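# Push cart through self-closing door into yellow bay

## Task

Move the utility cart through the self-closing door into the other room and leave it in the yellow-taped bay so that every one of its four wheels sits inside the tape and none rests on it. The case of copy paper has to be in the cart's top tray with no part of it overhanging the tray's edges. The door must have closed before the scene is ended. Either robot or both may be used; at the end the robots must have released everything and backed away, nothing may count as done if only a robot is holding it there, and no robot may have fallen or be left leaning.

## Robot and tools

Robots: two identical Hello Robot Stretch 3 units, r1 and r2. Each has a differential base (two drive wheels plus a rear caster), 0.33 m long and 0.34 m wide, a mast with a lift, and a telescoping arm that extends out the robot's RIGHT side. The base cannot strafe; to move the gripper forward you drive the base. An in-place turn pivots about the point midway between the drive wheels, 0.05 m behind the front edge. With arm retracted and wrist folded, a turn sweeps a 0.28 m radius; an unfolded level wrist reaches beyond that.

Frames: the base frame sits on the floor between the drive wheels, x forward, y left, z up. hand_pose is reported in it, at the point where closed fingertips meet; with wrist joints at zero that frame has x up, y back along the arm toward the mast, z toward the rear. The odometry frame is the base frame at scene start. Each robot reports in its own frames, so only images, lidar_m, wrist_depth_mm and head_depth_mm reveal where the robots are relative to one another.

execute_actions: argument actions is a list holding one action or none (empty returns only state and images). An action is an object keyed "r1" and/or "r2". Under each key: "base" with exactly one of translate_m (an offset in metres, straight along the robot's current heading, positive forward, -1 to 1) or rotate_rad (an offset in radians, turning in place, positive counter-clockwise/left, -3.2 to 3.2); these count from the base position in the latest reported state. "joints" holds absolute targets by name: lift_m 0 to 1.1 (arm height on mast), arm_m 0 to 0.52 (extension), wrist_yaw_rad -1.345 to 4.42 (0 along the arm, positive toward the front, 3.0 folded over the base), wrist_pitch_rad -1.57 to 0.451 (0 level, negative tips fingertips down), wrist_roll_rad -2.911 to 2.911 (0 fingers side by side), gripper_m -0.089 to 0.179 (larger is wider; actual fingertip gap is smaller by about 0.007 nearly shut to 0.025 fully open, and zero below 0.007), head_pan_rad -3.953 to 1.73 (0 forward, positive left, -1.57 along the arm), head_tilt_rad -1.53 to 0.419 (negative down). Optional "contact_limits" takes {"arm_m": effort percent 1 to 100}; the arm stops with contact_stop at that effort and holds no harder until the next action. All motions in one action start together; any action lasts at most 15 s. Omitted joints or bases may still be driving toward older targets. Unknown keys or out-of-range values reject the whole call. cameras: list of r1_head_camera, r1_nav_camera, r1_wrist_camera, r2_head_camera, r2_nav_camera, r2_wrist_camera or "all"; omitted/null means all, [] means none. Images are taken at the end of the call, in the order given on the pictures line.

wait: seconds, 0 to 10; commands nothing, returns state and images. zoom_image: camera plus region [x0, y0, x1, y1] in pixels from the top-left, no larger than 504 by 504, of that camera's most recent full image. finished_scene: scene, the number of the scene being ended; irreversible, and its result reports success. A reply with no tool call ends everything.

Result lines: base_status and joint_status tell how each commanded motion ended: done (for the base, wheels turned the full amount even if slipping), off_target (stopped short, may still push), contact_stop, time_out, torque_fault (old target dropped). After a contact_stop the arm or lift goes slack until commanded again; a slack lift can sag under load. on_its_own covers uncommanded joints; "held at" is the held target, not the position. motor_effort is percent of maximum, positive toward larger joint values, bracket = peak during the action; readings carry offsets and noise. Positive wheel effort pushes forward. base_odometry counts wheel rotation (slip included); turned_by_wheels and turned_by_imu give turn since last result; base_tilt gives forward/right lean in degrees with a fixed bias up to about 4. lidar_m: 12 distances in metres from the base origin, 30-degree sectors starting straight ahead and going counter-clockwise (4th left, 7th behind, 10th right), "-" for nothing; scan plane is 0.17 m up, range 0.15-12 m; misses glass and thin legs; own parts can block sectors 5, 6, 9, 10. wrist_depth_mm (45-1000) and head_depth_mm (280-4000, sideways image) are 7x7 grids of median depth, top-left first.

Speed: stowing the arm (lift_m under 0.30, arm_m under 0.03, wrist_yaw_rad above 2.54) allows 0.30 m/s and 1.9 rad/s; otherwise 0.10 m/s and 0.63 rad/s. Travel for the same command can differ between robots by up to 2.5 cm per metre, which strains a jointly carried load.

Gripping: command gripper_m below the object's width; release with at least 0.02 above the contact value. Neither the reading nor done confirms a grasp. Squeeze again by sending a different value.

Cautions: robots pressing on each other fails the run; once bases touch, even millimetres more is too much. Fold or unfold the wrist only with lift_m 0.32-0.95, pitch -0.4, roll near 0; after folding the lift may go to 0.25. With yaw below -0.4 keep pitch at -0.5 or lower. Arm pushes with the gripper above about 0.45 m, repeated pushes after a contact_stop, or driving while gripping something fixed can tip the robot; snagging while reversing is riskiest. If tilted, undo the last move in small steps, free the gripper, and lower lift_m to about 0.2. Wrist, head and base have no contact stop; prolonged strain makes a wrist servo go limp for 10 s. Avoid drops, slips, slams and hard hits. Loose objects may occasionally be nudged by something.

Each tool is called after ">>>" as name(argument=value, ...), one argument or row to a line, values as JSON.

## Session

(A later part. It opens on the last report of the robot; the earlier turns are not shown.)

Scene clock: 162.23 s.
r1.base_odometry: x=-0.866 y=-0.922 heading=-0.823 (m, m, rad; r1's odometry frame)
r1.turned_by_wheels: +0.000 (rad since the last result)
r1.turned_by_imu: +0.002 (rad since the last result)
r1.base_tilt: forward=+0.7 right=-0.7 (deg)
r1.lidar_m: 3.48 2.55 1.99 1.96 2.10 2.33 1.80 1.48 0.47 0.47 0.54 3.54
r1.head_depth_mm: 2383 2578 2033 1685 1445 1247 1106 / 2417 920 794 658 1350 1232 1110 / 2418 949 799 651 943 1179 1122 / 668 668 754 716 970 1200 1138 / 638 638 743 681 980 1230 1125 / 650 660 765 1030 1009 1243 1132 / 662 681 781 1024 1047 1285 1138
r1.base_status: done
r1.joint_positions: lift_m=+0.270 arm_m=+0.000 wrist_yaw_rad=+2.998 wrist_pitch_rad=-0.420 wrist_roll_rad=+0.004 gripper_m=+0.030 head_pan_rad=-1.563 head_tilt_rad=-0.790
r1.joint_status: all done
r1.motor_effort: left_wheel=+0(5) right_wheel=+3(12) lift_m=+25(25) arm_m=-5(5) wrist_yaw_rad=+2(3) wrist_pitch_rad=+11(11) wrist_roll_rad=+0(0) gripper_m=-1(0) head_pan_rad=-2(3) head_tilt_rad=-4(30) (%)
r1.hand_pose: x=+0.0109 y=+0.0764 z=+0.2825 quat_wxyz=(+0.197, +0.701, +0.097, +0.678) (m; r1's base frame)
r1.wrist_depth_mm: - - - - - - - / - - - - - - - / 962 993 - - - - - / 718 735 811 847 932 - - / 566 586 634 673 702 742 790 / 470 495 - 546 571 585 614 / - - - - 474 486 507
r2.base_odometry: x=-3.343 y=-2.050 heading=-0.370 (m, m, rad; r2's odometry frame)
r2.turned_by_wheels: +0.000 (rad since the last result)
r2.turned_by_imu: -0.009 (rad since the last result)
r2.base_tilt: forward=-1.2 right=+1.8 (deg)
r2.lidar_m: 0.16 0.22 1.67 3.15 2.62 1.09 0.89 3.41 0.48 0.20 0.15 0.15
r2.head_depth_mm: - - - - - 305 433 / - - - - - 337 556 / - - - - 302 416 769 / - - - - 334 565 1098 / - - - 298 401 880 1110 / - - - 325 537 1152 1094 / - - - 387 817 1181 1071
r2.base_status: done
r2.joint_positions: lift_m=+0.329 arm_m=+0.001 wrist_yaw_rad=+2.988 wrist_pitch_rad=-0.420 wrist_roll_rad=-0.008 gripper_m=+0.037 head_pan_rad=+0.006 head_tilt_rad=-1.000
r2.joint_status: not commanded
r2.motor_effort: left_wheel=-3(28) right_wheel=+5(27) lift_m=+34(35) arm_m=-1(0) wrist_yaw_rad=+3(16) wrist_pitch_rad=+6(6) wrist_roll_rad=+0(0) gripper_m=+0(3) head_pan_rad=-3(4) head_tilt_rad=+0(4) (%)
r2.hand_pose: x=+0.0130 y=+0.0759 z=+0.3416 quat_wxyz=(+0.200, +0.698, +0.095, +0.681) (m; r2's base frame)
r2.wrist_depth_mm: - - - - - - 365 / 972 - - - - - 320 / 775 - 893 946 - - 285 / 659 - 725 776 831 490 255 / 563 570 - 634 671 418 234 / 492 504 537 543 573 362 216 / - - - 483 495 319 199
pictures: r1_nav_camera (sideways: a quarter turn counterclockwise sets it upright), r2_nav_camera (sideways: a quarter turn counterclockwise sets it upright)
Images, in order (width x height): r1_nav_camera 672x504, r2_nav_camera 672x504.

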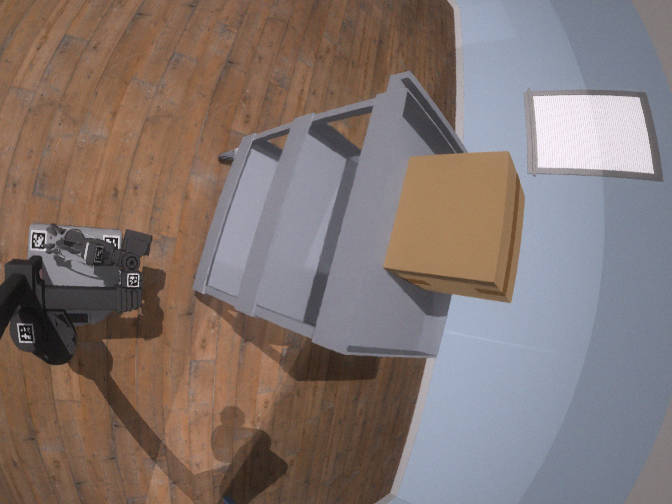

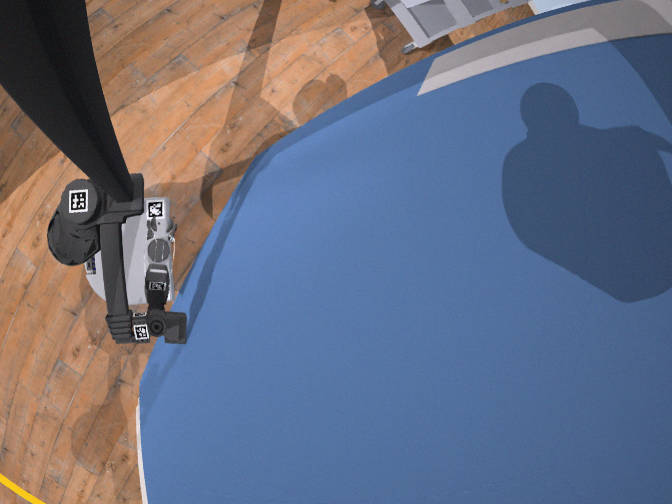

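>>> execute_actions(
  actions=[
    {"r1":{"base":{"translate_m":1}},"r2":{"base":{"rotate_rad":0.35}}},
  ],
  cameras=[],
)

>>> execute_actions(
  actions=[
    {"r1":{"base":{"rotate_rad":-1.49}},"r2":{"base":{"translate_m":0.2}}},
  ],
  cameras=[],
)

>>> execute_actions(
  actions=[
    {"r1":{"base":{"translate_m":1}},"r2":{"base":{"translate_m":0.2}}},
  ],
  cameras=[],
)

>>> execute_actions(
  actions=[
    {"r1":{"base":{"translate_m":0.17},"joints":{"lift_m":0.5}}},
  ],
  cameras=[],
)

>>> execute_actions(
  actions=[
    {"r1":{"base":{"rotate_rad":-1.94},"joints":{"lift_m":0.75,"wrist_yaw_rad":1.57,"wrist_pitch_rad":0,"head_pan_rad":0,"head_tilt_rad":-0.6,"gripper_m":0.13}}},
  ],
)

Scene clock: 179.20 s.
r1.base_odometry: x=-0.186 y=-1.655 heading=-0.823 (m, m, rad; r1's odometry frame)
r1.turned_by_wheels: +0.000 (rad since the last result)
r1.turned_by_imu: +0.001 (rad since the last result)
r1.base_tilt: forward=+0.6 right=-0.7 (deg)
r1.lidar_m: 2.51 2.41 1.89 1.86 2.00 2.97 2.56 0.83 0.81 2.88 3.06 2.55
r1.head_depth_mm: 2469 2591 2039 1686 1432 1249 1105 / 2501 2623 2063 1706 1448 1260 1113 / 2517 2629 2078 1701 1454 1264 1127 / 2537 2691 2090 1728 1459 1269 1137 / 2559 2685 2106 1739 1477 1275 1120 / 2551 2746 2136 1747 1480 1275 1129 / 2589 2774 2148 1765 1478 1292 1139
r1.base_status: done
r1.joint_positions: lift_m=+0.270 arm_m=+0.000 wrist_yaw_rad=+2.998 wrist_pitch_rad=-0.420 wrist_roll_rad=+0.004 gripper_m=+0.030 head_pan_rad=-1.563 head_tilt_rad=-0.790
r1.joint_status: not commanded
r1.motor_effort: left_wheel=+0(4) right_wheel=+2(9) lift_m=+25(25) arm_m=-5(5) wrist_yaw_rad=+2(2) wrist_pitch_rad=+11(11) wrist_roll_rad=+0(0) gripper_m=+0(0) head_pan_rad=-3(2) head_tilt_rad=-5(4) (%)
r1.hand_pose: x=+0.0109 y=+0.0765 z=+0.2825 quat_wxyz=(+0.197, +0.701, +0.097, +0.678) (m; r1's base frame)
r1.wrist_depth_mm: - - - - - - - / - - - - - - - / 965 987 - - - - - / 708 728 822 858 931 989 - / 569 585 636 677 696 741 793 / 470 496 - 551 567 586 616 / - - - - 474 483 505
r2.base_odometry: x=-3.343 y=-2.050 heading=-0.020 (m, m, rad; r2's odometry frame)
r2.turned_by_wheels: +0.350 (rad since the last result)
r2.turned_by_imu: +0.270 (rad since the last result)
r2.base_tilt: forward=-1.2 right=+1.6 (deg)
r2.lidar_m: 0.24 0.49 2.88 2.75 2.32 0.89 3.51 3.38 0.32 0.21 0.19 0.19
r2.head_depth_mm: - - - - 300 355 460 / - - - 299 351 451 612 / - - 297 347 446 622 932 / - 296 343 439 610 1001 1113 / 294 339 433 600 963 1197 1111 / 336 428 586 1413 1327 1196 1086 / 418 1942 1732 1503 1328 1187 1068
r2.base_status: done
r2.joint_positions: lift_m=+0.329 arm_m=+0.001 wrist_yaw_rad=+2.989 wrist_pitch_rad=-0.420 wrist_roll_rad=-0.008 gripper_m=+0.037 head_pan_rad=+0.006 head_tilt_rad=-1.000
r2.joint_status: not commanded
r2.motor_effort: left_wheel=-4(13) right_wheel=+4(15) lift_m=+33(34) arm_m=+0(1) wrist_yaw_rad=+1(7) wrist_pitch_rad=+6(6) wrist_roll_rad=+0(0) gripper_m=+1(0) head_pan_rad=-4(5) head_tilt_rad=+0(1) (%)
r2.hand_pose: x=+0.0129 y=+0.0760 z=+0.3416 quat_wxyz=(+0.200, +0.698, +0.095, +0.681) (m; r2's base frame)
r2.wrist_depth_mm: - - - - - - - / 983 - - - - - - / 781 - 907 961 - - - / 659 - 736 767 814 888 920 / 548 566 - 622 680 695 746 / 496 514 531 541 574 589 607 / - - - 479 491 516 463
pictures: none
No camera images: the call's "cameras" was empty. Leave "cameras" out to get every camera's image.

Scene clock: 182.17 s.
r1.base_odometry: x=-0.186 y=-1.655 heading=-2.313 (m, m, rad; r1's odometry frame)
r1.turned_by_wheels: -1.490 (rad since the last result)
r1.turned_by_imu: -1.486 (rad since the last result)
r1.base_tilt: forward=+0.6 right=-0.8 (deg)
r1.lidar_m: 2.87 3.05 2.52 2.51 2.26 1.87 1.86 2.07 3.25 2.57 0.81 0.90
r1.head_depth_mm: 2783 2597 2043 1674 1431 1255 1100 / 2921 2606 2053 1690 1439 1253 1109 / 3715 2673 2073 1699 1453 1262 1125 / 3647 2636 2090 1726 1469 1262 1139 / 2755 2590 2111 1742 1470 1280 1124 / 2458 2553 2026 1619 1484 1283 1135 / 2939 1162 1352 1514 1381 1293 1137
r1.base_status: done
r1.joint_positions: lift_m=+0.270 arm_m=+0.000 wrist_yaw_rad=+2.998 wrist_pitch_rad=-0.420 wrist_roll_rad=+0.004 gripper_m=+0.030 head_pan_rad=-1.563 head_tilt_rad=-0.791
r1.joint_status: not commanded
r1.motor_effort: left_wheel=+2(8) right_wheel=-2(6) lift_m=+26(25) arm_m=-5(5) wrist_yaw_rad=+2(2) wrist_pitch_rad=+11(11) wrist_roll_rad=+0(0) gripper_m=+0(0) head_pan_rad=-3(2) head_tilt_rad=-4(5) (%)
r1.hand_pose: x=+0.0109 y=+0.0764 z=+0.2825 quat_wxyz=(+0.197, +0.701, +0.097, +0.678) (m; r1's base frame)
r1.wrist_depth_mm: - - - - - - - / - - - - - - - / 949 992 - - - - - / 710 729 808 866 915 993 - / 567 589 638 678 705 747 790 / 474 495 - 548 571 589 624 / - - - - 472 485 506
r2.base_odometry: x=-3.143 y=-2.054 heading=-0.020 (m, m, rad; r2's odometry frame)
r2.turned_by_wheels: +0.000 (rad since the last result)
r2.turned_by_imu: -0.019 (rad since the last result)
r2.base_tilt: forward=-1.1 right=+1.7 (deg)
r2.lidar_m: 0.31 1.50 2.76 2.89 2.73 1.06 1.13 3.54 0.27 0.21 0.20 0.22
r2.head_depth_mm: - - 290 308 345 397 469 / - 298 326 373 436 521 627 / 307 350 404 479 588 753 1008 / 383 450 537 670 901 1166 1112 / 2553 2073 1755 1511 1333 1193 1111 / 2519 2056 1747 1509 1326 1193 1090 / 2498 2043 1723 1494 1317 1183 1069
r2.base_status: done
r2.joint_positions: lift_m=+0.329 arm_m=+0.001 wrist_yaw_rad=+2.991 wrist_pitch_rad=-0.420 wrist_roll_rad=-0.008 gripper_m=+0.037 head_pan_rad=+0.006 head_tilt_rad=-1.000
r2.joint_status: not commanded
r2.motor_effort: left_wheel=-2(5) right_wheel=+2(14) lift_m=+34(34) arm_m=+0(0) wrist_yaw_rad=-1(1) wrist_pitch_rad=+6(6) wrist_roll_rad=+0(0) gripper_m=+0(1) head_pan_rad=-3(3) head_tilt_rad=+0(0) (%)
r2.hand_pose: x=+0.0124 y=+0.0761 z=+0.3416 quat_wxyz=(+0.199, +0.698, +0.096, +0.681) (m; r2's base frame)
r2.wrist_depth_mm: - - - - - - - / 982 - - - - - - / 790 - 897 962 - - - / 662 - 733 778 814 868 926 / 560 563 - 630 672 693 740 / 493 504 532 537 580 595 623 / - - - 481 489 508 539
pictures: none
No camera images: the call's "cameras" was empty. Leave "cameras" out to get every camera's image.

Scene clock: 187.27 s.
r1.base_odometry: x=-0.861 y=-2.392 heading=-2.313 (m, m, rad; r1's odometry frame)
r1.turned_by_wheels: +0.000 (rad since the last result)
r1.turned_by_imu: +0.002 (rad since the last result)
r1.base_tilt: forward=+0.7 right=-0.7 (deg)
r1.lidar_m: 1.90 2.12 2.34 2.32 2.60 2.86 2.84 3.17 0.72 0.72 2.29 1.91
r1.head_depth_mm: 681 762 792 1069 1297 1252 1104 / 706 794 812 1106 1329 1248 1108 / 2411 947 868 1114 1366 1262 1124 / 3047 2673 2050 1734 1462 1272 1145 / 3155 2694 2108 1735 1463 1277 1131 / 3204 2722 2129 1742 1480 1287 1133 / 3258 2762 2147 1751 1490 1287 1133
r1.base_status: done
r1.joint_positions: lift_m=+0.270 arm_m=+0.000 wrist_yaw_rad=+2.998 wrist_pitch_rad=-0.420 wrist_roll_rad=+0.004 gripper_m=+0.030 head_pan_rad=-1.563 head_tilt_rad=-0.791
r1.joint_status: not commanded
r1.motor_effort: left_wheel=+2(7) right_wheel=-1(3) lift_m=+26(25) arm_m=-5(5) wrist_yaw_rad=+2(2) wrist_pitch_rad=+10(11) wrist_roll_rad=+0(0) gripper_m=+0(0) head_pan_rad=-2(3) head_tilt_rad=-5(5) (%)
r1.hand_pose: x=+0.0109 y=+0.0765 z=+0.2825 quat_wxyz=(+0.197, +0.701, +0.097, +0.678) (m; r1's base frame)
r1.wrist_depth_mm: - - - - - - - / - - - - - - - / 950 995 - - - - - / 706 721 808 850 936 - - / 562 590 640 668 702 737 789 / 473 497 - 552 569 587 623 / - - - - 474 488 505
r2.base_odometry: x=-2.944 y=-2.058 heading=-0.020 (m, m, rad; r2's odometry frame)
r2.turned_by_wheels: +0.000 (rad since the last result)
r2.turned_by_imu: -0.282 (rad since the last result)
r2.base_tilt: forward=-1.2 right=+1.7 (deg)
r2.lidar_m: 0.23 3.35 1.37 3.47 2.83 1.86 1.21 3.71 0.32 0.21 0.19 0.19
r2.head_depth_mm: - - - - 298 351 456 / - - - 296 345 445 611 / - - 293 339 435 612 922 / - 293 332 427 593 973 1117 / 2476 343 1651 1456 1315 1201 1104 / 2526 2082 1742 1509 1334 1189 1088 / 2496 2043 1730 1498 1318 1176 1075
r2.base_status: done
r2.joint_positions: lift_m=+0.330 arm_m=+0.000 wrist_yaw_rad=+3.025 wrist_pitch_rad=-0.420 wrist_roll_rad=-0.008 gripper_m=+0.037 head_pan_rad=+0.006 head_tilt_rad=-1.000
r2.joint_status: not commanded
r2.on_its_own: wrist_yaw_rad is held at +3.032, not at its first target +2.991, by its stall guard, which is not easing now
r2.motor_effort: left_wheel=+0(16) right_wheel=+11(14) lift_m=+32(34) arm_m=+1(1) wrist_yaw_rad=+3(28) wrist_pitch_rad=+6(6) wrist_roll_rad=+0(0) gripper_m=+0(0) head_pan_rad=-3(4) head_tilt_rad=+0(0) (%)
r2.hand_pose: x=+0.0047 y=+0.0772 z=+0.3417 quat_wxyz=(+0.187, +0.696, +0.108, +0.685) (m; r2's base frame)
r2.wrist_depth_mm: - - - - - - - / 981 - - - - - - / 794 - 897 966 - - - / 656 679 748 777 819 863 932 / 561 576 - 626 675 702 741 / 489 509 538 550 581 600 625 / - - - 479 492 513 537
pictures: none
No camera images: the call's "cameras" was empty. Leave "cameras" out to get every camera's image.

Scene clock: 190.20 s.
r1.base_odometry: x=-0.976 y=-2.518 heading=-2.313 (m, m, rad; r1's odometry frame)
r1.turned_by_wheels: +0.000 (rad since the last result)
r1.turned_by_imu: +0.000 (rad since the last result)
r1.base_tilt: forward=+0.7 right=-0.7 (deg)
r1.lidar_m: 1.73 1.93 2.30 2.29 2.55 3.00 2.99 0.86 0.77 0.77 2.09 1.74
r1.head_depth_mm: 2339 930 1188 1129 1340 1252 1124 / 2529 2517 1995 1422 1360 1250 1146 / 3048 2651 2079 1711 1448 1263 1156 / 3103 2688 2091 1721 1460 1268 1161 / 3144 2721 2112 1724 1466 1283 1127 / 3204 2737 2136 1745 1478 1282 1129 / 3128 2752 2168 1755 1491 1283 1137
r1.base_status: done
r1.joint_positions: lift_m=+0.500 arm_m=+0.000 wrist_yaw_rad=+2.998 wrist_pitch_rad=-0.420 wrist_roll_rad=+0.004 gripper_m=+0.030 head_pan_rad=-1.563 head_tilt_rad=-0.791
r1.joint_status: all done
r1.motor_effort: left_wheel=+2(8) right_wheel=-1(6) lift_m=+44(48) arm_m=-5(5) wrist_yaw_rad=+2(2) wrist_pitch_rad=+11(11) wrist_roll_rad=+0(0) gripper_m=+0(0) head_pan_rad=-2(3) head_tilt_rad=-4(5) (%)
r1.hand_pose: x=+0.0108 y=+0.0765 z=+0.5119 quat_wxyz=(+0.197, +0.701, +0.097, +0.678) (m; r1's base frame)
r1.wrist_depth_mm: - - - - - - - / - - - - - - - / - - - - - - - / - - - - - - - / 903 909 - - - - - / 735 759 - 840 897 925 986 / 638 656 675 697 748 761 797
r2.base_odometry: x=-2.944 y=-2.058 heading=-0.020 (m, m, rad; r2's odometry frame)
r2.turned_by_wheels: +0.000 (rad since the last result)
r2.turned_by_imu: +0.000 (rad since the last result)
r2.base_tilt: forward=-1.1 right=+1.8 (deg)
r2.lidar_m: 0.23 3.34 1.37 3.44 2.82 1.85 1.21 3.69 0.32 0.21 0.19 0.19
r2.head_depth_mm: - - - - 298 351 456 / - - - 296 345 446 608 / - - 293 340 437 611 918 / - 293 331 427 595 972 1114 / 2464 343 1657 1447 1316 1194 1106 / 2531 2057 1740 1513 1333 1192 1095 / 2500 2013 1726 1488 1322 1181 1070
r2.base_status: not commanded
r2.joint_positions: lift_m=+0.330 arm_m=+0.000 wrist_yaw_rad=+3.025 wrist_pitch_rad=-0.420 wrist_roll_rad=-0.008 gripper_m=+0.037 head_pan_rad=+0.006 head_tilt_rad=-1.000
r2.joint_status: not commanded
r2.on_its_own: wrist_yaw_rad is held at +3.032, not at its first target +2.991, by its stall guard, which is not easing now
r2.motor_effort: left_wheel=+0(0) right_wheel=+11(11) lift_m=+32(32) arm_m=+0(1) wrist_yaw_rad=+3(3) wrist_pitch_rad=+6(6) wrist_roll_rad=-1(0) gripper_m=+0(0) head_pan_rad=-4(4) head_tilt_rad=+0(0) (%)
r2.hand_pose: x=+0.0047 y=+0.0772 z=+0.3417 quat_wxyz=(+0.187, +0.696, +0.108, +0.685) (m; r2's base frame)
r2.wrist_depth_mm: - - - - - - - / - - - - - - - / 813 - 905 962 - - - / 662 680 743 771 816 885 920 / 553 572 - 633 674 704 742 / 492 513 531 546 569 595 633 / - - - 482 495 517 534
pictures: none
No camera images: the call's "cameras" was empty. Leave "cameras" out to get every camera's image.

Scene clock: 194.27 s.
r1.base_odometry: x=-0.976 y=-2.518 heading=+2.030 (m, m, rad; r1's odometry frame)
r1.turned_by_wheels: -1.940 (rad since the last result)
r1.turned_by_imu: -1.945 (rad since the last result)
r1.base_tilt: forward=+0.7 right=-0.7 (deg)
r1.lidar_m: 0.77 3.03 1.92 1.73 1.74 2.12 2.29 2.30 2.79 2.98 2.99 0.81
r1.head_depth_mm: 3188 3494 1031 1119 1187 1347 1177 / 3131 965 939 1236 1166 1314 1208 / - 824 881 1246 1167 1316 1187 / - 835 896 1215 1147 1335 1194 / - 3043 2642 2012 1708 1405 1204 / 2355 2751 2718 2170 1715 1421 1207 / 2824 3124 2978 2181 1730 1417 1217
r1.base_status: done
r1.joint_positions: lift_m=+0.750 arm_m=+0.000 wrist_yaw_rad=+1.573 wrist_pitch_rad=-0.023 wrist_roll_rad=+0.004 gripper_m=+0.130 head_pan_rad=-0.007 head_tilt_rad=-0.606
r1.joint_status: all done
r1.motor_effort: left_wheel=+2(6) right_wheel=-2(5) lift_m=+45(46) arm_m=-5(6) wrist_yaw_rad=-2(4) wrist_pitch_rad=+12(13) wrist_roll_rad=+1(0) gripper_m=+0(83) head_pan_rad=+4(36) head_tilt_rad=+4(20) (%)
r1.hand_pose: x=+0.2343 y=-0.1450 z=+0.8584 quat_wxyz=(+0.505, +0.507, -0.494, +0.494) (m; r1's base frame)
r1.wrist_depth_mm: - - - - - - - / - - - - - - - / - - - 813 - - - / - - 716 725 - - - / - - - - - - - / - - - - - - - / - - 743 756 - - -
r2.base_odometry: x=-2.944 y=-2.058 heading=-0.020 (m, m, rad; r2's odometry frame)
r2.turned_by_wheels: +0.000 (rad since the last result)
r2.turned_by_imu: +0.001 (rad since the last result)
r2.base_tilt: forward=-1.1 right=+1.7 (deg)
r2.lidar_m: 0.23 3.33 1.37 3.45 2.83 1.86 1.21 3.70 0.32 0.21 0.19 0.19
r2.head_depth_mm: - - - - 298 350 455 / - - - 296 345 445 609 / - - 293 340 436 612 921 / - 293 332 427 592 978 1117 / 2480 343 1653 1453 1305 1193 1098 / 2510 2047 1764 1505 1330 1186 1091 / 2502 2018 1724 1498 1315 1187 1071
r2.base_status: not commanded
r2.joint_positions: lift_m=+0.330 arm_m=+0.000 wrist_yaw_rad=+3.025 wrist_pitch_rad=-0.420 wrist_roll_rad=-0.008 gripper_m=+0.037 head_pan_rad=+0.006 head_tilt_rad=-1.000
r2.joint_status: not commanded
r2.on_its_own: wrist_yaw_rad is held at +3.032, not at its first target +2.991, by its stall guard, which is not easing now
r2.motor_effort: left_wheel=+0(0) right_wheel=+11(12) lift_m=+32(32) arm_m=+1(1) wrist_yaw_rad=+3(3) wrist_pitch_rad=+6(6) wrist_roll_rad=+0(1) gripper_m=+0(0) head_pan_rad=-3(4) head_tilt_rad=+0(1) (%)
r2.hand_pose: x=+0.0047 y=+0.0772 z=+0.3417 quat_wxyz=(+0.187, +0.696, +0.108, +0.685) (m; r2's base frame)
r2.wrist_depth_mm: - - - - - - - / - - - - - - - / 801 - 893 961 - - - / 660 672 750 787 810 878 933 / 560 568 - 641 681 707 748 / 495 507 530 549 576 590 628 / - - - 487 491 511 529
pictures: r1_head_camera (sideways: a quarter turn clockwise sets it upright), r1_nav_camera (sideways: a quarter turn counterclockwise sets it upright), r1_wrist_camera, r2_head_camera (sideways: a quarter turn clockwise sets it upright), r2_nav_camera (sideways: a quarter turn counterclockwise sets it upright), r2_wrist_camera
Images, in order (width x height): r1_head_camera 896x504, r1_nav_camera 672x504, r1_wrist_camera 644x364, r2_head_camera 896x504, r2_nav_camera 672x504, r2_wrist_camera 644x364.

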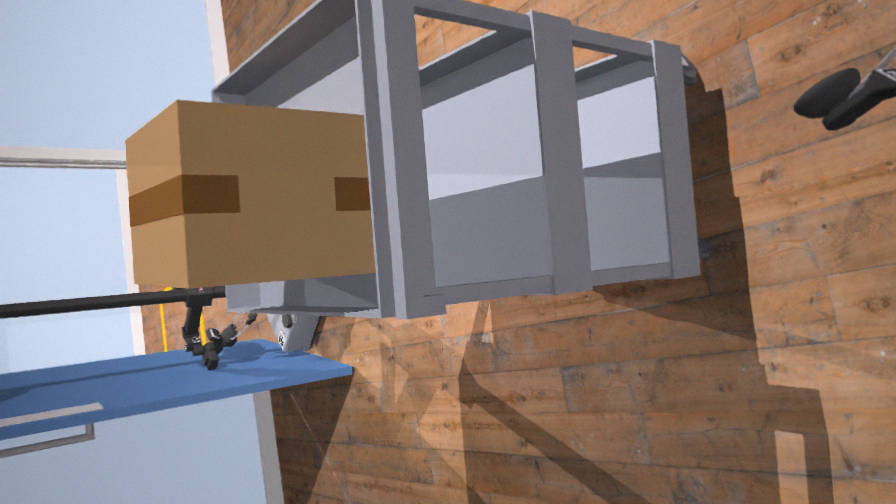

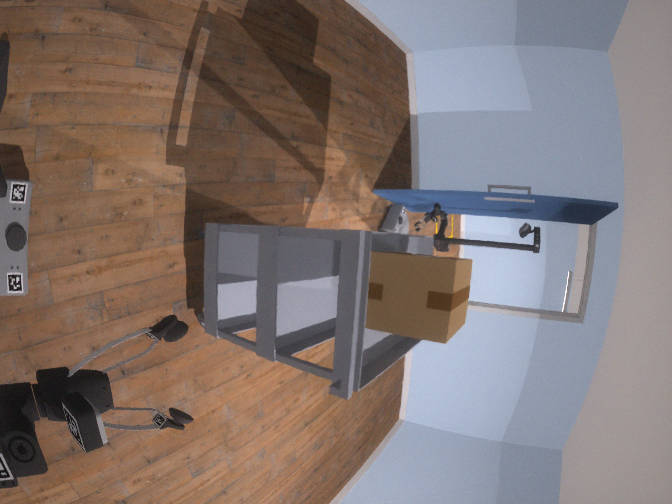

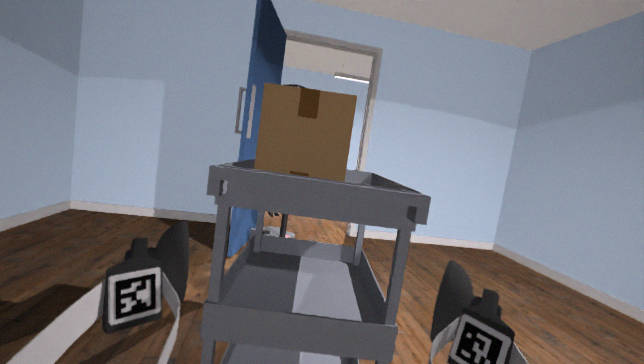

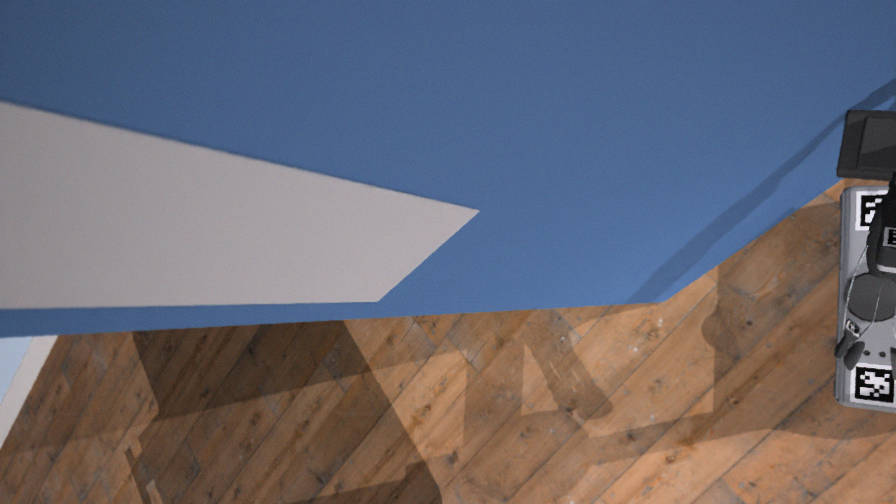

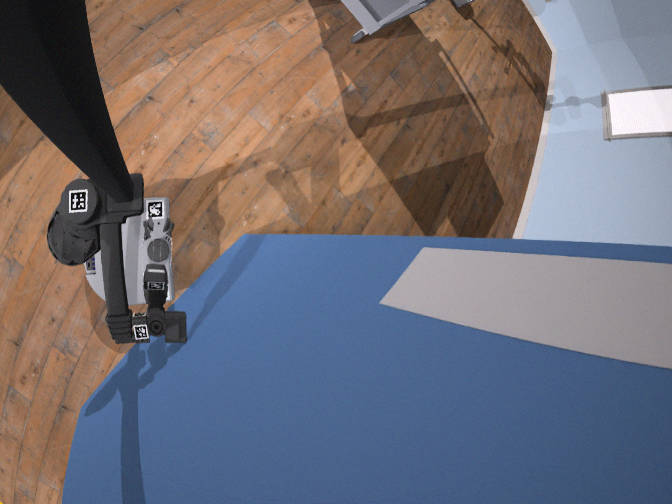

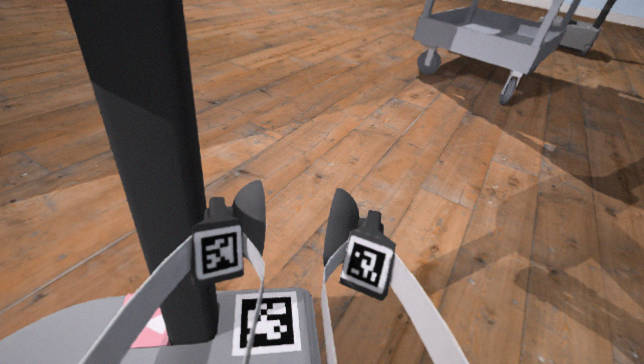

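>>> execute_actions(
  actions=[
    {"r1":{"base":{"translate_m":0.3},"joints":{"wrist_roll_rad":1.57,"lift_m":0.72}},"r2":{"base":{"translate_m":-0.06}}},
  ],
  cameras=[],
)

>>> execute_actions(
  actions=[
    {"r2":{"base":{"rotate_rad":0.68}},"r1":{"joints":{"head_tilt_rad":-0.9,"head_pan_rad":-0.3}}},
  ],
  cameras=["r1_head_camera","r1_wrist_camera","r2_nav_camera"],
)

Scene clock: 204.40 s.
r1.base_odometry: x=-1.109 y=-2.249 heading=+2.031 (m, m, rad; r1's odometry frame)
r1.turned_by_wheels: +0.000 (rad since the last result)
r1.turned_by_imu: -0.001 (rad since the last result)
r1.base_tilt: forward=+0.7 right=-0.7 (deg)
r1.lidar_m: 0.47 3.14 1.98 1.79 1.79 2.18 2.59 2.60 3.14 2.95 2.96 0.50
r1.head_depth_mm: 2882 3209 610 750 606 900 1076 / 2866 743 573 660 614 902 1091 / - 753 577 658 609 884 1099 / - 772 584 657 604 889 1078 / - - 2637 899 673 1374 1204 / 2166 2535 2673 2170 1710 1414 1208 / 2593 2882 3008 2190 1736 1428 1207
r1.base_status: done
r1.joint_positions: lift_m=+0.720 arm_m=+0.000 wrist_yaw_rad=+1.573 wrist_pitch_rad=-0.023 wrist_roll_rad=+1.569 gripper_m=+0.130 head_pan_rad=-0.007 head_tilt_rad=-0.606
r1.joint_status: all done
r1.motor_effort: left_wheel=+2(6) right_wheel=-2(4) lift_m=+25(43) arm_m=-6(5) wrist_yaw_rad=-2(2) wrist_pitch_rad=+12(13) wrist_roll_rad=+0(2) gripper_m=+0(0) head_pan_rad=+3(4) head_tilt_rad=+3(4) (%)
r1.hand_pose: x=+0.2343 y=-0.1449 z=+0.8289 quat_wxyz=(+0.009, +0.708, -0.706, -0.007) (m; r1's base frame)
r1.wrist_depth_mm: - - - - - - - / - - - 408 411 428 403 / - - - 404 - 658 401 / - - 514 410 - 647 406 / - - 519 412 - 615 407 / - - 523 417 - 559 413 / - - - 419 - 416 610
r2.base_odometry: x=-3.004 y=-2.057 heading=-0.020 (m, m, rad; r2's odometry frame)
r2.turned_by_wheels: +0.000 (rad since the last result)
r2.turned_by_imu: +0.002 (rad since the last result)
r2.base_tilt: forward=-1.1 right=+1.7 (deg)
r2.lidar_m: 0.22 2.53 1.41 3.39 2.77 1.76 1.16 3.68 0.34 0.21 0.18 0.18
r2.head_depth_mm: - - - - 295 337 452 / - - - - 323 424 595 / - - - 315 401 573 911 / - - 304 378 530 884 1110 / - 298 356 492 792 1177 1107 / 293 348 1672 1511 1328 1185 1086 / 2488 2046 1735 1505 1325 1182 1070
r2.base_status: done
r2.joint_positions: lift_m=+0.330 arm_m=+0.000 wrist_yaw_rad=+3.034 wrist_pitch_rad=-0.420 wrist_roll_rad=-0.008 gripper_m=+0.037 head_pan_rad=+0.006 head_tilt_rad=-1.000
r2.joint_status: not commanded
r2.on_its_own: wrist_yaw_rad is held at +3.032, not at its first target +2.991, by its stall guard, which is not easing now
r2.motor_effort: left_wheel=+2(7) right_wheel=+1(9) lift_m=+32(32) arm_m=+0(1) wrist_yaw_rad=-1(4) wrist_pitch_rad=+5(6) wrist_roll_rad=+0(1) gripper_m=+0(1) head_pan_rad=-3(4) head_tilt_rad=+0(0) (%)
r2.hand_pose: x=+0.0027 y=+0.0774 z=+0.3417 quat_wxyz=(+0.184, +0.695, +0.111, +0.686) (m; r2's base frame)
r2.wrist_depth_mm: - - - - - - - / - - - - - - - / 787 - 895 951 - - - / 656 678 741 793 813 862 921 / 568 575 - 640 676 695 739 / 486 520 - 551 572 588 619 / - - - 481 494 515 535
pictures: none
No camera images: the call's "cameras" was empty. Leave "cameras" out to get every camera's image.

Scene clock: 206.47 s.
r1.base_odometry: x=-1.109 y=-2.249 heading=+2.031 (m, m, rad; r1's odometry frame)
r1.turned_by_wheels: +0.000 (rad since the last result)
r1.turned_by_imu: -0.001 (rad since the last result)
r1.base_tilt: forward=+0.7 right=-0.7 (deg)
r1.lidar_m: 0.47 3.11 1.98 1.78 1.79 2.18 2.58 2.60 3.14 2.95 2.97 0.50
r1.head_depth_mm: 2734 2188 1686 1551 1366 1236 - / 2777 797 655 975 1346 1191 1093 / 2789 825 635 997 1241 1228 1096 / 533 615 657 983 1196 1219 1099 / 515 582 653 968 1089 1211 1103 / 504 561 644 704 967 1238 1111 / 498 542 690 581 1403 1241 1108
r1.base_status: not commanded
r1.joint_positions: lift_m=+0.720 arm_m=+0.000 wrist_yaw_rad=+1.573 wrist_pitch_rad=-0.023 wrist_roll_rad=+1.569 gripper_m=+0.130 head_pan_rad=-0.293 head_tilt_rad=-0.888
r1.joint_status: all done
r1.motor_effort: left_wheel=+2(2) right_wheel=-1(2) lift_m=+25(25) arm_m=-6(5) wrist_yaw_rad=-2(2) wrist_pitch_rad=+12(12) wrist_roll_rad=+0(0) gripper_m=+0(1) head_pan_rad=-3(25) head_tilt_rad=-5(27) (%)
r1.hand_pose: x=+0.2343 y=-0.1449 z=+0.8289 quat_wxyz=(+0.009, +0.708, -0.706, -0.007) (m; r1's base frame)
r1.wrist_depth_mm: - - - - - - - / - - - 403 413 429 402 / - - - 407 - 666 399 / - - 512 410 - 648 405 / - - 518 410 - 622 408 / - - 525 415 - 560 413 / - - - 419 - 418 607
r2.base_odometry: x=-3.004 y=-2.057 heading=+0.660 (m, m, rad; r2's odometry frame)
r2.turned_by_wheels: +0.680 (rad since the last result)
r2.turned_by_imu: +0.665 (rad since the last result)
r2.base_tilt: forward=-1.0 right=+1.7 (deg)
r2.lidar_m: 1.41 1.43 3.11 2.76 1.33 1.15 3.63 0.30 0.22 0.21 0.21 0.29
r2.head_depth_mm: 2706 2169 1822 533 496 490 480 / 2656 2161 1806 1554 705 685 659 / 2632 2111 1791 1552 1362 1149 1090 / 2582 2116 1766 1536 1358 1218 1112 / 2280 1977 1755 1533 1341 1194 1102 / 1591 1779 1746 1506 1334 1192 1092 / 1567 1765 1717 1486 1322 1182 1073
r2.base_status: done
r2.joint_positions: lift_m=+0.330 arm_m=+0.000 wrist_yaw_rad=+3.034 wrist_pitch_rad=-0.420 wrist_roll_rad=-0.008 gripper_m=+0.037 head_pan_rad=+0.006 head_tilt_rad=-1.000
r2.joint_status: not commanded
r2.on_its_own: wrist_yaw_rad is held at +3.032, not at its first target +2.991, by its stall guard, which is not easing now
r2.motor_effort: left_wheel=-3(10) right_wheel=+2(10) lift_m=+32(32) arm_m=+0(0) wrist_yaw_rad=-2(1) wrist_pitch_rad=+6(6) wrist_roll_rad=+0(0) gripper_m=+0(0) head_pan_rad=-4(4) head_tilt_rad=+0(0) (%)
r2.hand_pose: x=+0.0028 y=+0.0774 z=+0.3417 quat_wxyz=(+0.184, +0.695, +0.111, +0.686) (m; r2's base frame)
r2.wrist_depth_mm: - - - - - - - / 989 - - - - - - / 790 - 904 977 - - - / 653 671 744 783 825 854 939 / 567 570 - 626 684 708 750 / 489 512 - 547 584 592 623 / - - - 480 484 517 538
pictures: r1_head_camera (sideways: a quarter turn clockwise sets it upright), r1_wrist_camera, r2_nav_camera (sideways: a quarter turn counterclockwise sets it upright)
Images, in order (width x height): r1_head_camera 896x504, r1_wrist_camera 644x364, r2_nav_camera 672x504.

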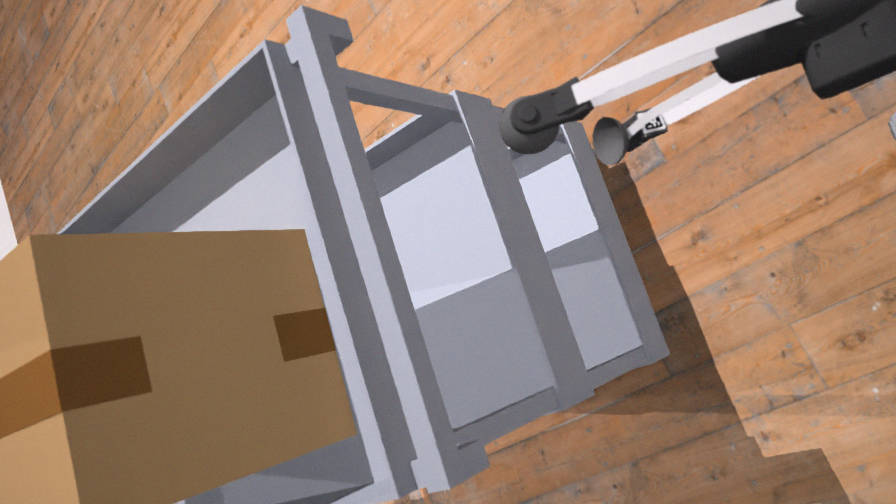

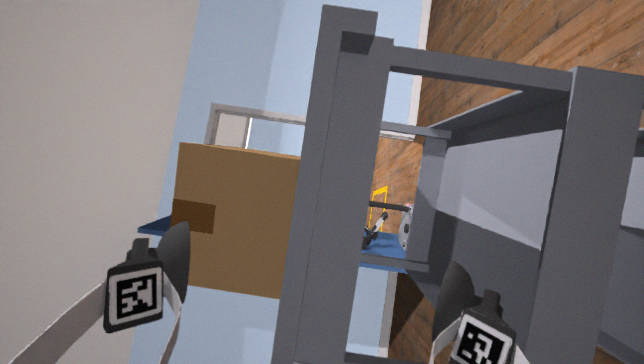

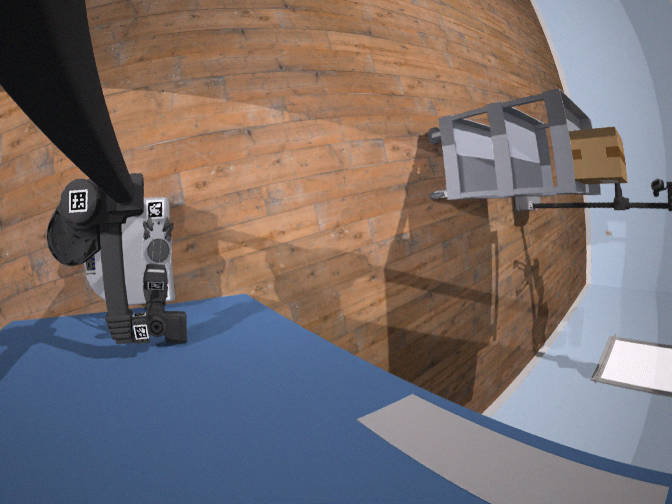

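>>> execute_actions(
  actions=[
    {"r1":{"base":{"translate_m":0.165},"joints":{"lift_m":0.74,"gripper_m":0.09}},"r2":{"base":{"translate_m":0.12}}},
  ],
  cameras=["r1_wrist_camera"],
)

>>> execute_actions(
  actions=[
    {"r1":{"joints":{"gripper_m":-0.02}}},
  ],
  cameras=["r1_wrist_camera","r1_head_camera"],
)

>>> execute_actions(
  actions=[
    {"r1":{"base":{"translate_m":0.4}}},
  ],
  cameras=["r1_nav_camera","r1_head_camera","r2_nav_camera"],
)

Scene clock: 217.30 s.
r1.base_odometry: x=-1.183 y=-2.101 heading=+2.031 (m, m, rad; r1's odometry frame)
r1.turned_by_wheels: +0.000 (rad since the last result)
r1.turned_by_imu: -0.001 (rad since the last result)
r1.base_tilt: forward=+0.7 right=-0.8 (deg)
r1.lidar_m: 0.31 0.32 2.01 1.81 1.82 2.21 2.75 2.76 3.23 2.92 0.46 0.33
r1.head_depth_mm: 2737 2184 653 545 1295 1244 - / 2740 2135 698 551 902 1172 1092 / 2798 439 540 599 834 1162 1095 / 465 419 504 591 757 1085 1102 / 471 408 482 577 508 899 1105 / 476 400 460 572 483 1198 1107 / 482 391 473 603 567 1240 1114
r1.base_status: done
r1.joint_positions: lift_m=+0.740 arm_m=+0.000 wrist_yaw_rad=+1.573 wrist_pitch_rad=-0.023 wrist_roll_rad=+1.569 gripper_m=+0.090 head_pan_rad=-0.293 head_tilt_rad=-0.889
r1.joint_status: all done
r1.motor_effort: left_wheel=+2(6) right_wheel=-2(5) lift_m=+44(47) arm_m=-6(6) wrist_yaw_rad=-2(2) wrist_pitch_rad=+12(12) wrist_roll_rad=+0(0) gripper_m=-1(81) head_pan_rad=-2(3) head_tilt_rad=-5(6) (%)
r1.hand_pose: x=+0.2343 y=-0.1449 z=+0.8482 quat_wxyz=(+0.009, +0.708, -0.706, -0.007) (m; r1's base frame)
r1.wrist_depth_mm: - - - - 236 258 240 / - - - 180 239 - 447 / - - - 241 241 699 464 / - 347 342 184 242 682 447 / - 351 346 245 244 647 439 / - 357 352 246 246 629 423 / - - 358 188 247 564 409
r2.base_odometry: x=-2.909 y=-1.983 heading=+0.659 (m, m, rad; r2's odometry frame)
r2.turned_by_wheels: +0.000 (rad since the last result)
r2.turned_by_imu: +0.001 (rad since the last result)
r2.base_tilt: forward=-1.1 right=+1.7 (deg)
r2.lidar_m: 1.30 1.32 3.13 2.79 1.55 1.25 3.76 0.30 0.22 0.21 0.21 0.29
r2.head_depth_mm: 2681 2190 1820 1572 1380 488 480 / 2646 2161 1811 1556 1378 690 660 / 2637 2121 1792 1534 1359 1215 1096 / 2596 2091 1770 1532 1357 1210 1111 / 2080 1975 1704 1507 1347 1198 1107 / 1532 1685 1667 1500 1324 1191 1085 / 1558 1668 1651 1503 1327 1186 1069
r2.base_status: done
r2.joint_positions: lift_m=+0.330 arm_m=+0.000 wrist_yaw_rad=+3.037 wrist_pitch_rad=-0.420 wrist_roll_rad=-0.008 gripper_m=+0.037 head_pan_rad=+0.006 head_tilt_rad=-1.000
r2.joint_status: not commanded
r2.on_its_own: wrist_yaw_rad is held at +3.032, not at its first target +2.991, by its stall guard, which is not easing now
r2.motor_effort: left_wheel=-3(3) right_wheel=+1(4) lift_m=+32(32) arm_m=+0(0) wrist_yaw_rad=-4(3) wrist_pitch_rad=+6(6) wrist_roll_rad=+0(0) gripper_m=+0(0) head_pan_rad=-3(2) head_tilt_rad=+0(0) (%)
r2.hand_pose: x=+0.0021 y=+0.0775 z=+0.3417 quat_wxyz=(+0.183, +0.695, +0.112, +0.686) (m; r2's base frame)
r2.wrist_depth_mm: - - - - - - - / - - - - - - - / 799 - 928 973 - - - / 658 673 749 770 809 862 933 / 562 572 - 630 675 709 742 / 495 514 - 551 574 598 621 / - - - 482 493 511 537
pictures: r1_wrist_camera
Images, in order (width x height): r1_wrist_camera 644x364.

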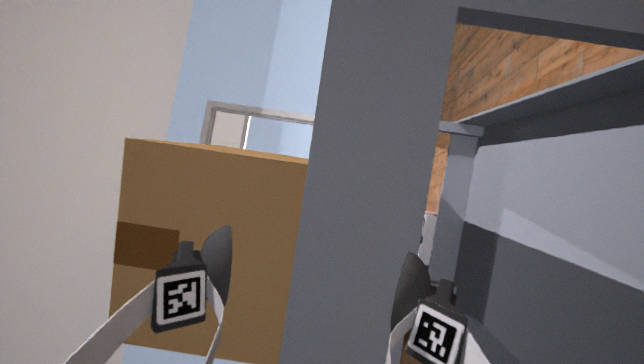

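Scene clock: 218.90 s.
r1.base_odometry: x=-1.183 y=-2.101 heading=+2.031 (m, m, rad; r1's odometry frame)
r1.turned_by_wheels: +0.000 (rad since the last result)
r1.turned_by_imu: +0.000 (rad since the last result)
r1.base_tilt: forward=+0.7 right=-0.7 (deg)
r1.lidar_m: 0.31 0.32 2.01 1.81 1.82 2.21 2.75 2.77 3.23 2.93 0.46 0.33
r1.head_depth_mm: 2722 2166 658 545 1289 1233 - / 2751 2126 697 548 878 1169 1088 / 2787 440 540 597 823 1167 1099 / 465 418 505 590 755 1087 1104 / 471 407 481 577 507 902 1103 / 475 399 461 572 483 1196 1107 / 482 392 472 603 567 1238 1117
r1.base_status: not commanded
r1.joint_positions: lift_m=+0.740 arm_m=+0.000 wrist_yaw_rad=+1.573 wrist_pitch_rad=-0.023 wrist_roll_rad=+1.569 gripper_m=-0.020 head_pan_rad=-0.293 head_tilt_rad=-0.889
r1.joint_status: all done
r1.motor_effort: left_wheel=+2(2) right_wheel=-2(2) lift_m=+44(44) arm_m=-5(6) wrist_yaw_rad=-2(2) wrist_pitch_rad=+12(12) wrist_roll_rad=+0(0) gripper_m=-10(88) head_pan_rad=-3(3) head_tilt_rad=-4(6) (%)
r1.hand_pose: x=+0.2343 y=-0.1449 z=+0.8482 quat_wxyz=(+0.009, +0.708, -0.706, -0.007) (m; r1's base frame)
r1.wrist_depth_mm: - - - - 237 258 239 / - - - 180 238 - 450 / - - - 242 240 691 459 / - 345 342 183 242 675 449 / - 350 349 244 245 654 434 / - 358 353 - 745 627 424 / - 360 358 188 - 571 410
r2.base_odometry: x=-2.909 y=-1.983 heading=+0.659 (m, m, rad; r2's odometry frame)
r2.turned_by_wheels: +0.000 (rad since the last result)
r2.turned_by_imu: +0.000 (rad since the last result)
r2.base_tilt: forward=-1.0 right=+1.8 (deg)
r2.lidar_m: 1.29 1.32 3.14 2.79 1.55 1.25 3.76 0.30 0.22 0.21 0.21 0.29
r2.head_depth_mm: 2681 2163 1814 1573 1381 489 479 / 2660 2145 1822 1557 1371 691 661 / 2610 2139 1787 1548 1351 1218 1095 / 2578 2102 1781 1531 1352 1204 1110 / 2076 1975 1713 1523 1345 1193 1104 / 1534 1686 1669 1503 1332 1190 1093 / 1560 1676 1651 1497 1321 1176 1063
r2.base_status: not commanded
r2.joint_positions: lift_m=+0.330 arm_m=+0.000 wrist_yaw_rad=+3.037 wrist_pitch_rad=-0.420 wrist_roll_rad=-0.008 gripper_m=+0.037 head_pan_rad=+0.006 head_tilt_rad=-1.000
r2.joint_status: not commanded
r2.on_its_own: wrist_yaw_rad is held at +3.032, not at its first target +2.991, by its stall guard, which is not easing now
r2.motor_effort: left_wheel=-3(3) right_wheel=+0(1) lift_m=+32(32) arm_m=+0(0) wrist_yaw_rad=-4(4) wrist_pitch_rad=+6(6) wrist_roll_rad=+0(0) gripper_m=+0(0) head_pan_rad=-3(4) head_tilt_rad=+0(0) (%)
r2.hand_pose: x=+0.0021 y=+0.0775 z=+0.3417 quat_wxyz=(+0.183, +0.695, +0.112, +0.686) (m; r2's base frame)
r2.wrist_depth_mm: - - - - - - - / - - - - - - - / 791 - 924 962 - - - / 657 675 746 774 813 869 940 / 562 573 - 637 680 710 747 / 490 516 - 549 576 598 630 / - - - 485 494 513 530
pictures: r1_head_camera (sideways: a quarter turn clockwise sets it upright), r1_wrist_camera
Images, in order (width x height): r1_head_camera 896x504, r1_wrist_camera 644x364.

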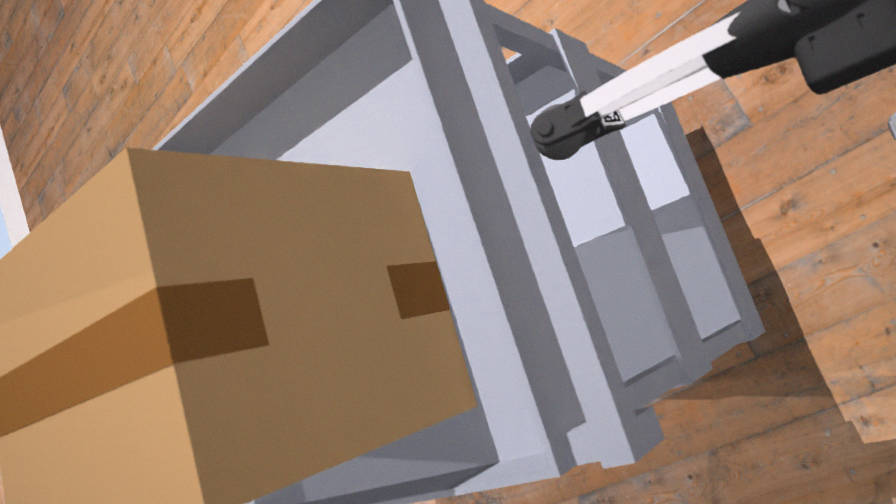

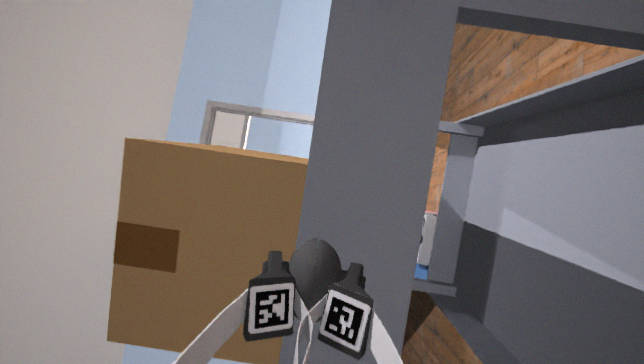

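Scene clock: 223.97 s.
r1.base_odometry: x=-1.360 y=-1.743 heading=+2.031 (m, m, rad; r1's odometry frame)
r1.turned_by_wheels: +0.000 (rad since the last result)
r1.turned_by_imu: -0.039 (rad since the last result)
r1.base_tilt: forward=+0.7 right=-0.7 (deg)
r1.lidar_m: 0.26 0.26 2.14 1.89 1.90 2.25 3.12 3.10 3.20 2.84 2.85 0.30
r1.head_depth_mm: 2739 2174 1804 572 1358 1242 - / 2757 2182 652 538 1051 1179 1095 / 2758 2200 687 602 778 1161 1093 / 2672 432 508 582 488 1020 1099 / 2512 394 451 552 486 779 1061 / 475 382 416 500 532 424 1106 / 481 376 386 457 527 437 1112
r1.base_status: done
r1.joint_positions: lift_m=+0.740 arm_m=+0.000 wrist_yaw_rad=+1.571 wrist_pitch_rad=-0.025 wrist_roll_rad=+1.570 gripper_m=-0.020 head_pan_rad=-0.293 head_tilt_rad=-0.890
r1.joint_status: not commanded
r1.motor_effort: left_wheel=+2(11) right_wheel=+7(29) lift_m=+44(44) arm_m=-2(6) wrist_yaw_rad=+0(30) wrist_pitch_rad=+14(15) wrist_roll_rad=+0(0) gripper_m=-9(10) head_pan_rad=-3(3) head_tilt_rad=-5(5) (%)
r1.hand_pose: x=+0.2342 y=-0.1452 z=+0.8476 quat_wxyz=(+0.010, +0.707, -0.707, -0.008) (m; r1's base frame)
r1.wrist_depth_mm: - - - - 254 - - / - - - 271 274 284 922 / - - - 261 265 - 393 / - - - 250 255 644 447 / - 337 338 243 248 646 434 / - 325 329 - 240 622 423 / - 317 319 172 802 600 410
r2.base_odometry: x=-2.909 y=-1.983 heading=+0.659 (m, m, rad; r2's odometry frame)
r2.turned_by_wheels: +0.000 (rad since the last result)
r2.turned_by_imu: +0.001 (rad since the last result)
r2.base_tilt: forward=-1.1 right=+1.7 (deg)
r2.lidar_m: 0.95 0.95 3.14 2.79 1.55 1.25 3.76 0.30 0.22 0.21 0.21 0.29
r2.head_depth_mm: 2691 2162 1834 1578 1372 489 480 / 2642 2162 1803 1560 1368 689 662 / 2650 2133 1796 1534 1363 1212 1090 / 2596 2105 1767 1528 1349 1210 1107 / 910 1266 1475 1530 1342 1203 1105 / 898 1299 1464 1479 1343 1193 1089 / 872 1285 1459 1460 1323 1184 1066
r2.base_status: not commanded
r2.joint_positions: lift_m=+0.330 arm_m=+0.000 wrist_yaw_rad=+3.037 wrist_pitch_rad=-0.420 wrist_roll_rad=-0.008 gripper_m=+0.037 head_pan_rad=+0.006 head_tilt_rad=-1.000
r2.joint_status: not commanded
r2.on_its_own: wrist_yaw_rad is held at +3.032, not at its first target +2.991, by its stall guard, which is not easing now
r2.motor_effort: left_wheel=-3(3) right_wheel=+1(2) lift_m=+32(32) arm_m=+0(0) wrist_yaw_rad=-3(3) wrist_pitch_rad=+6(6) wrist_roll_rad=+0(1) gripper_m=+0(0) head_pan_rad=-4(4) head_tilt_rad=-1(1) (%)
r2.hand_pose: x=+0.0021 y=+0.0775 z=+0.3417 quat_wxyz=(+0.183, +0.695, +0.112, +0.686) (m; r2's base frame)
r2.wrist_depth_mm: - - - - - - - / - - - - - - - / 802 - 929 949 - - - / 659 667 743 789 810 863 922 / 560 575 - 632 680 712 758 / 490 519 - 553 578 597 624 / - - - 484 491 515 541
pictures: r1_head_camera (sideways: a quarter turn clockwise sets it upright), r1_nav_camera (sideways: a quarter turn counterclockwise sets it upright), r2_nav_camera (sideways: a quarter turn counterclockwise sets it upright)
Images, in order (width x height): r1_head_camera 896x504, r1_nav_camera 672x504, r2_nav_camera 672x504.

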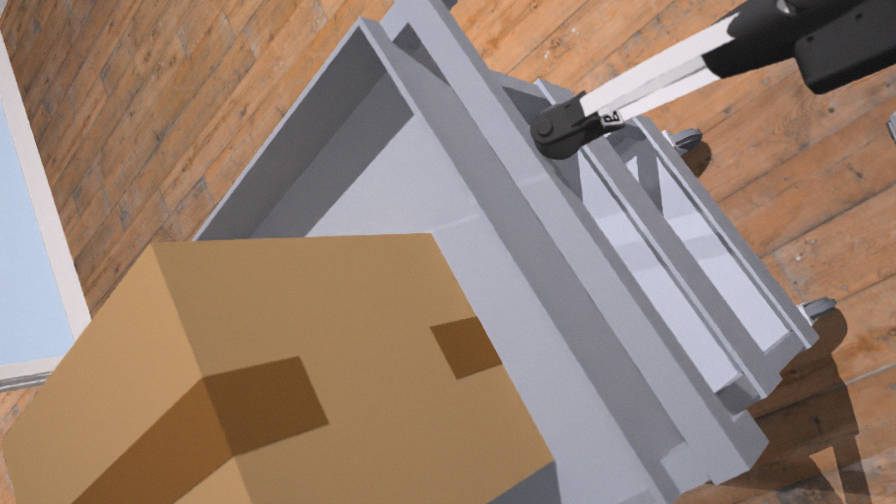

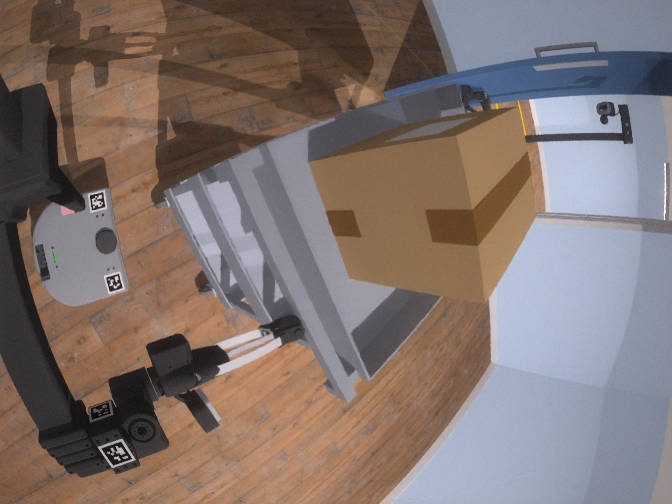

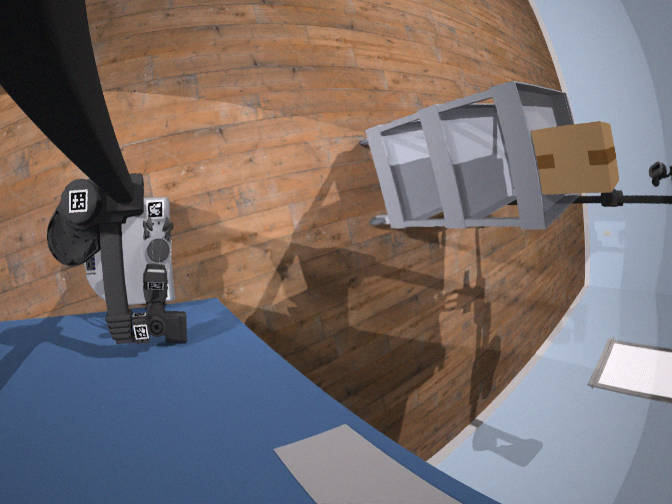

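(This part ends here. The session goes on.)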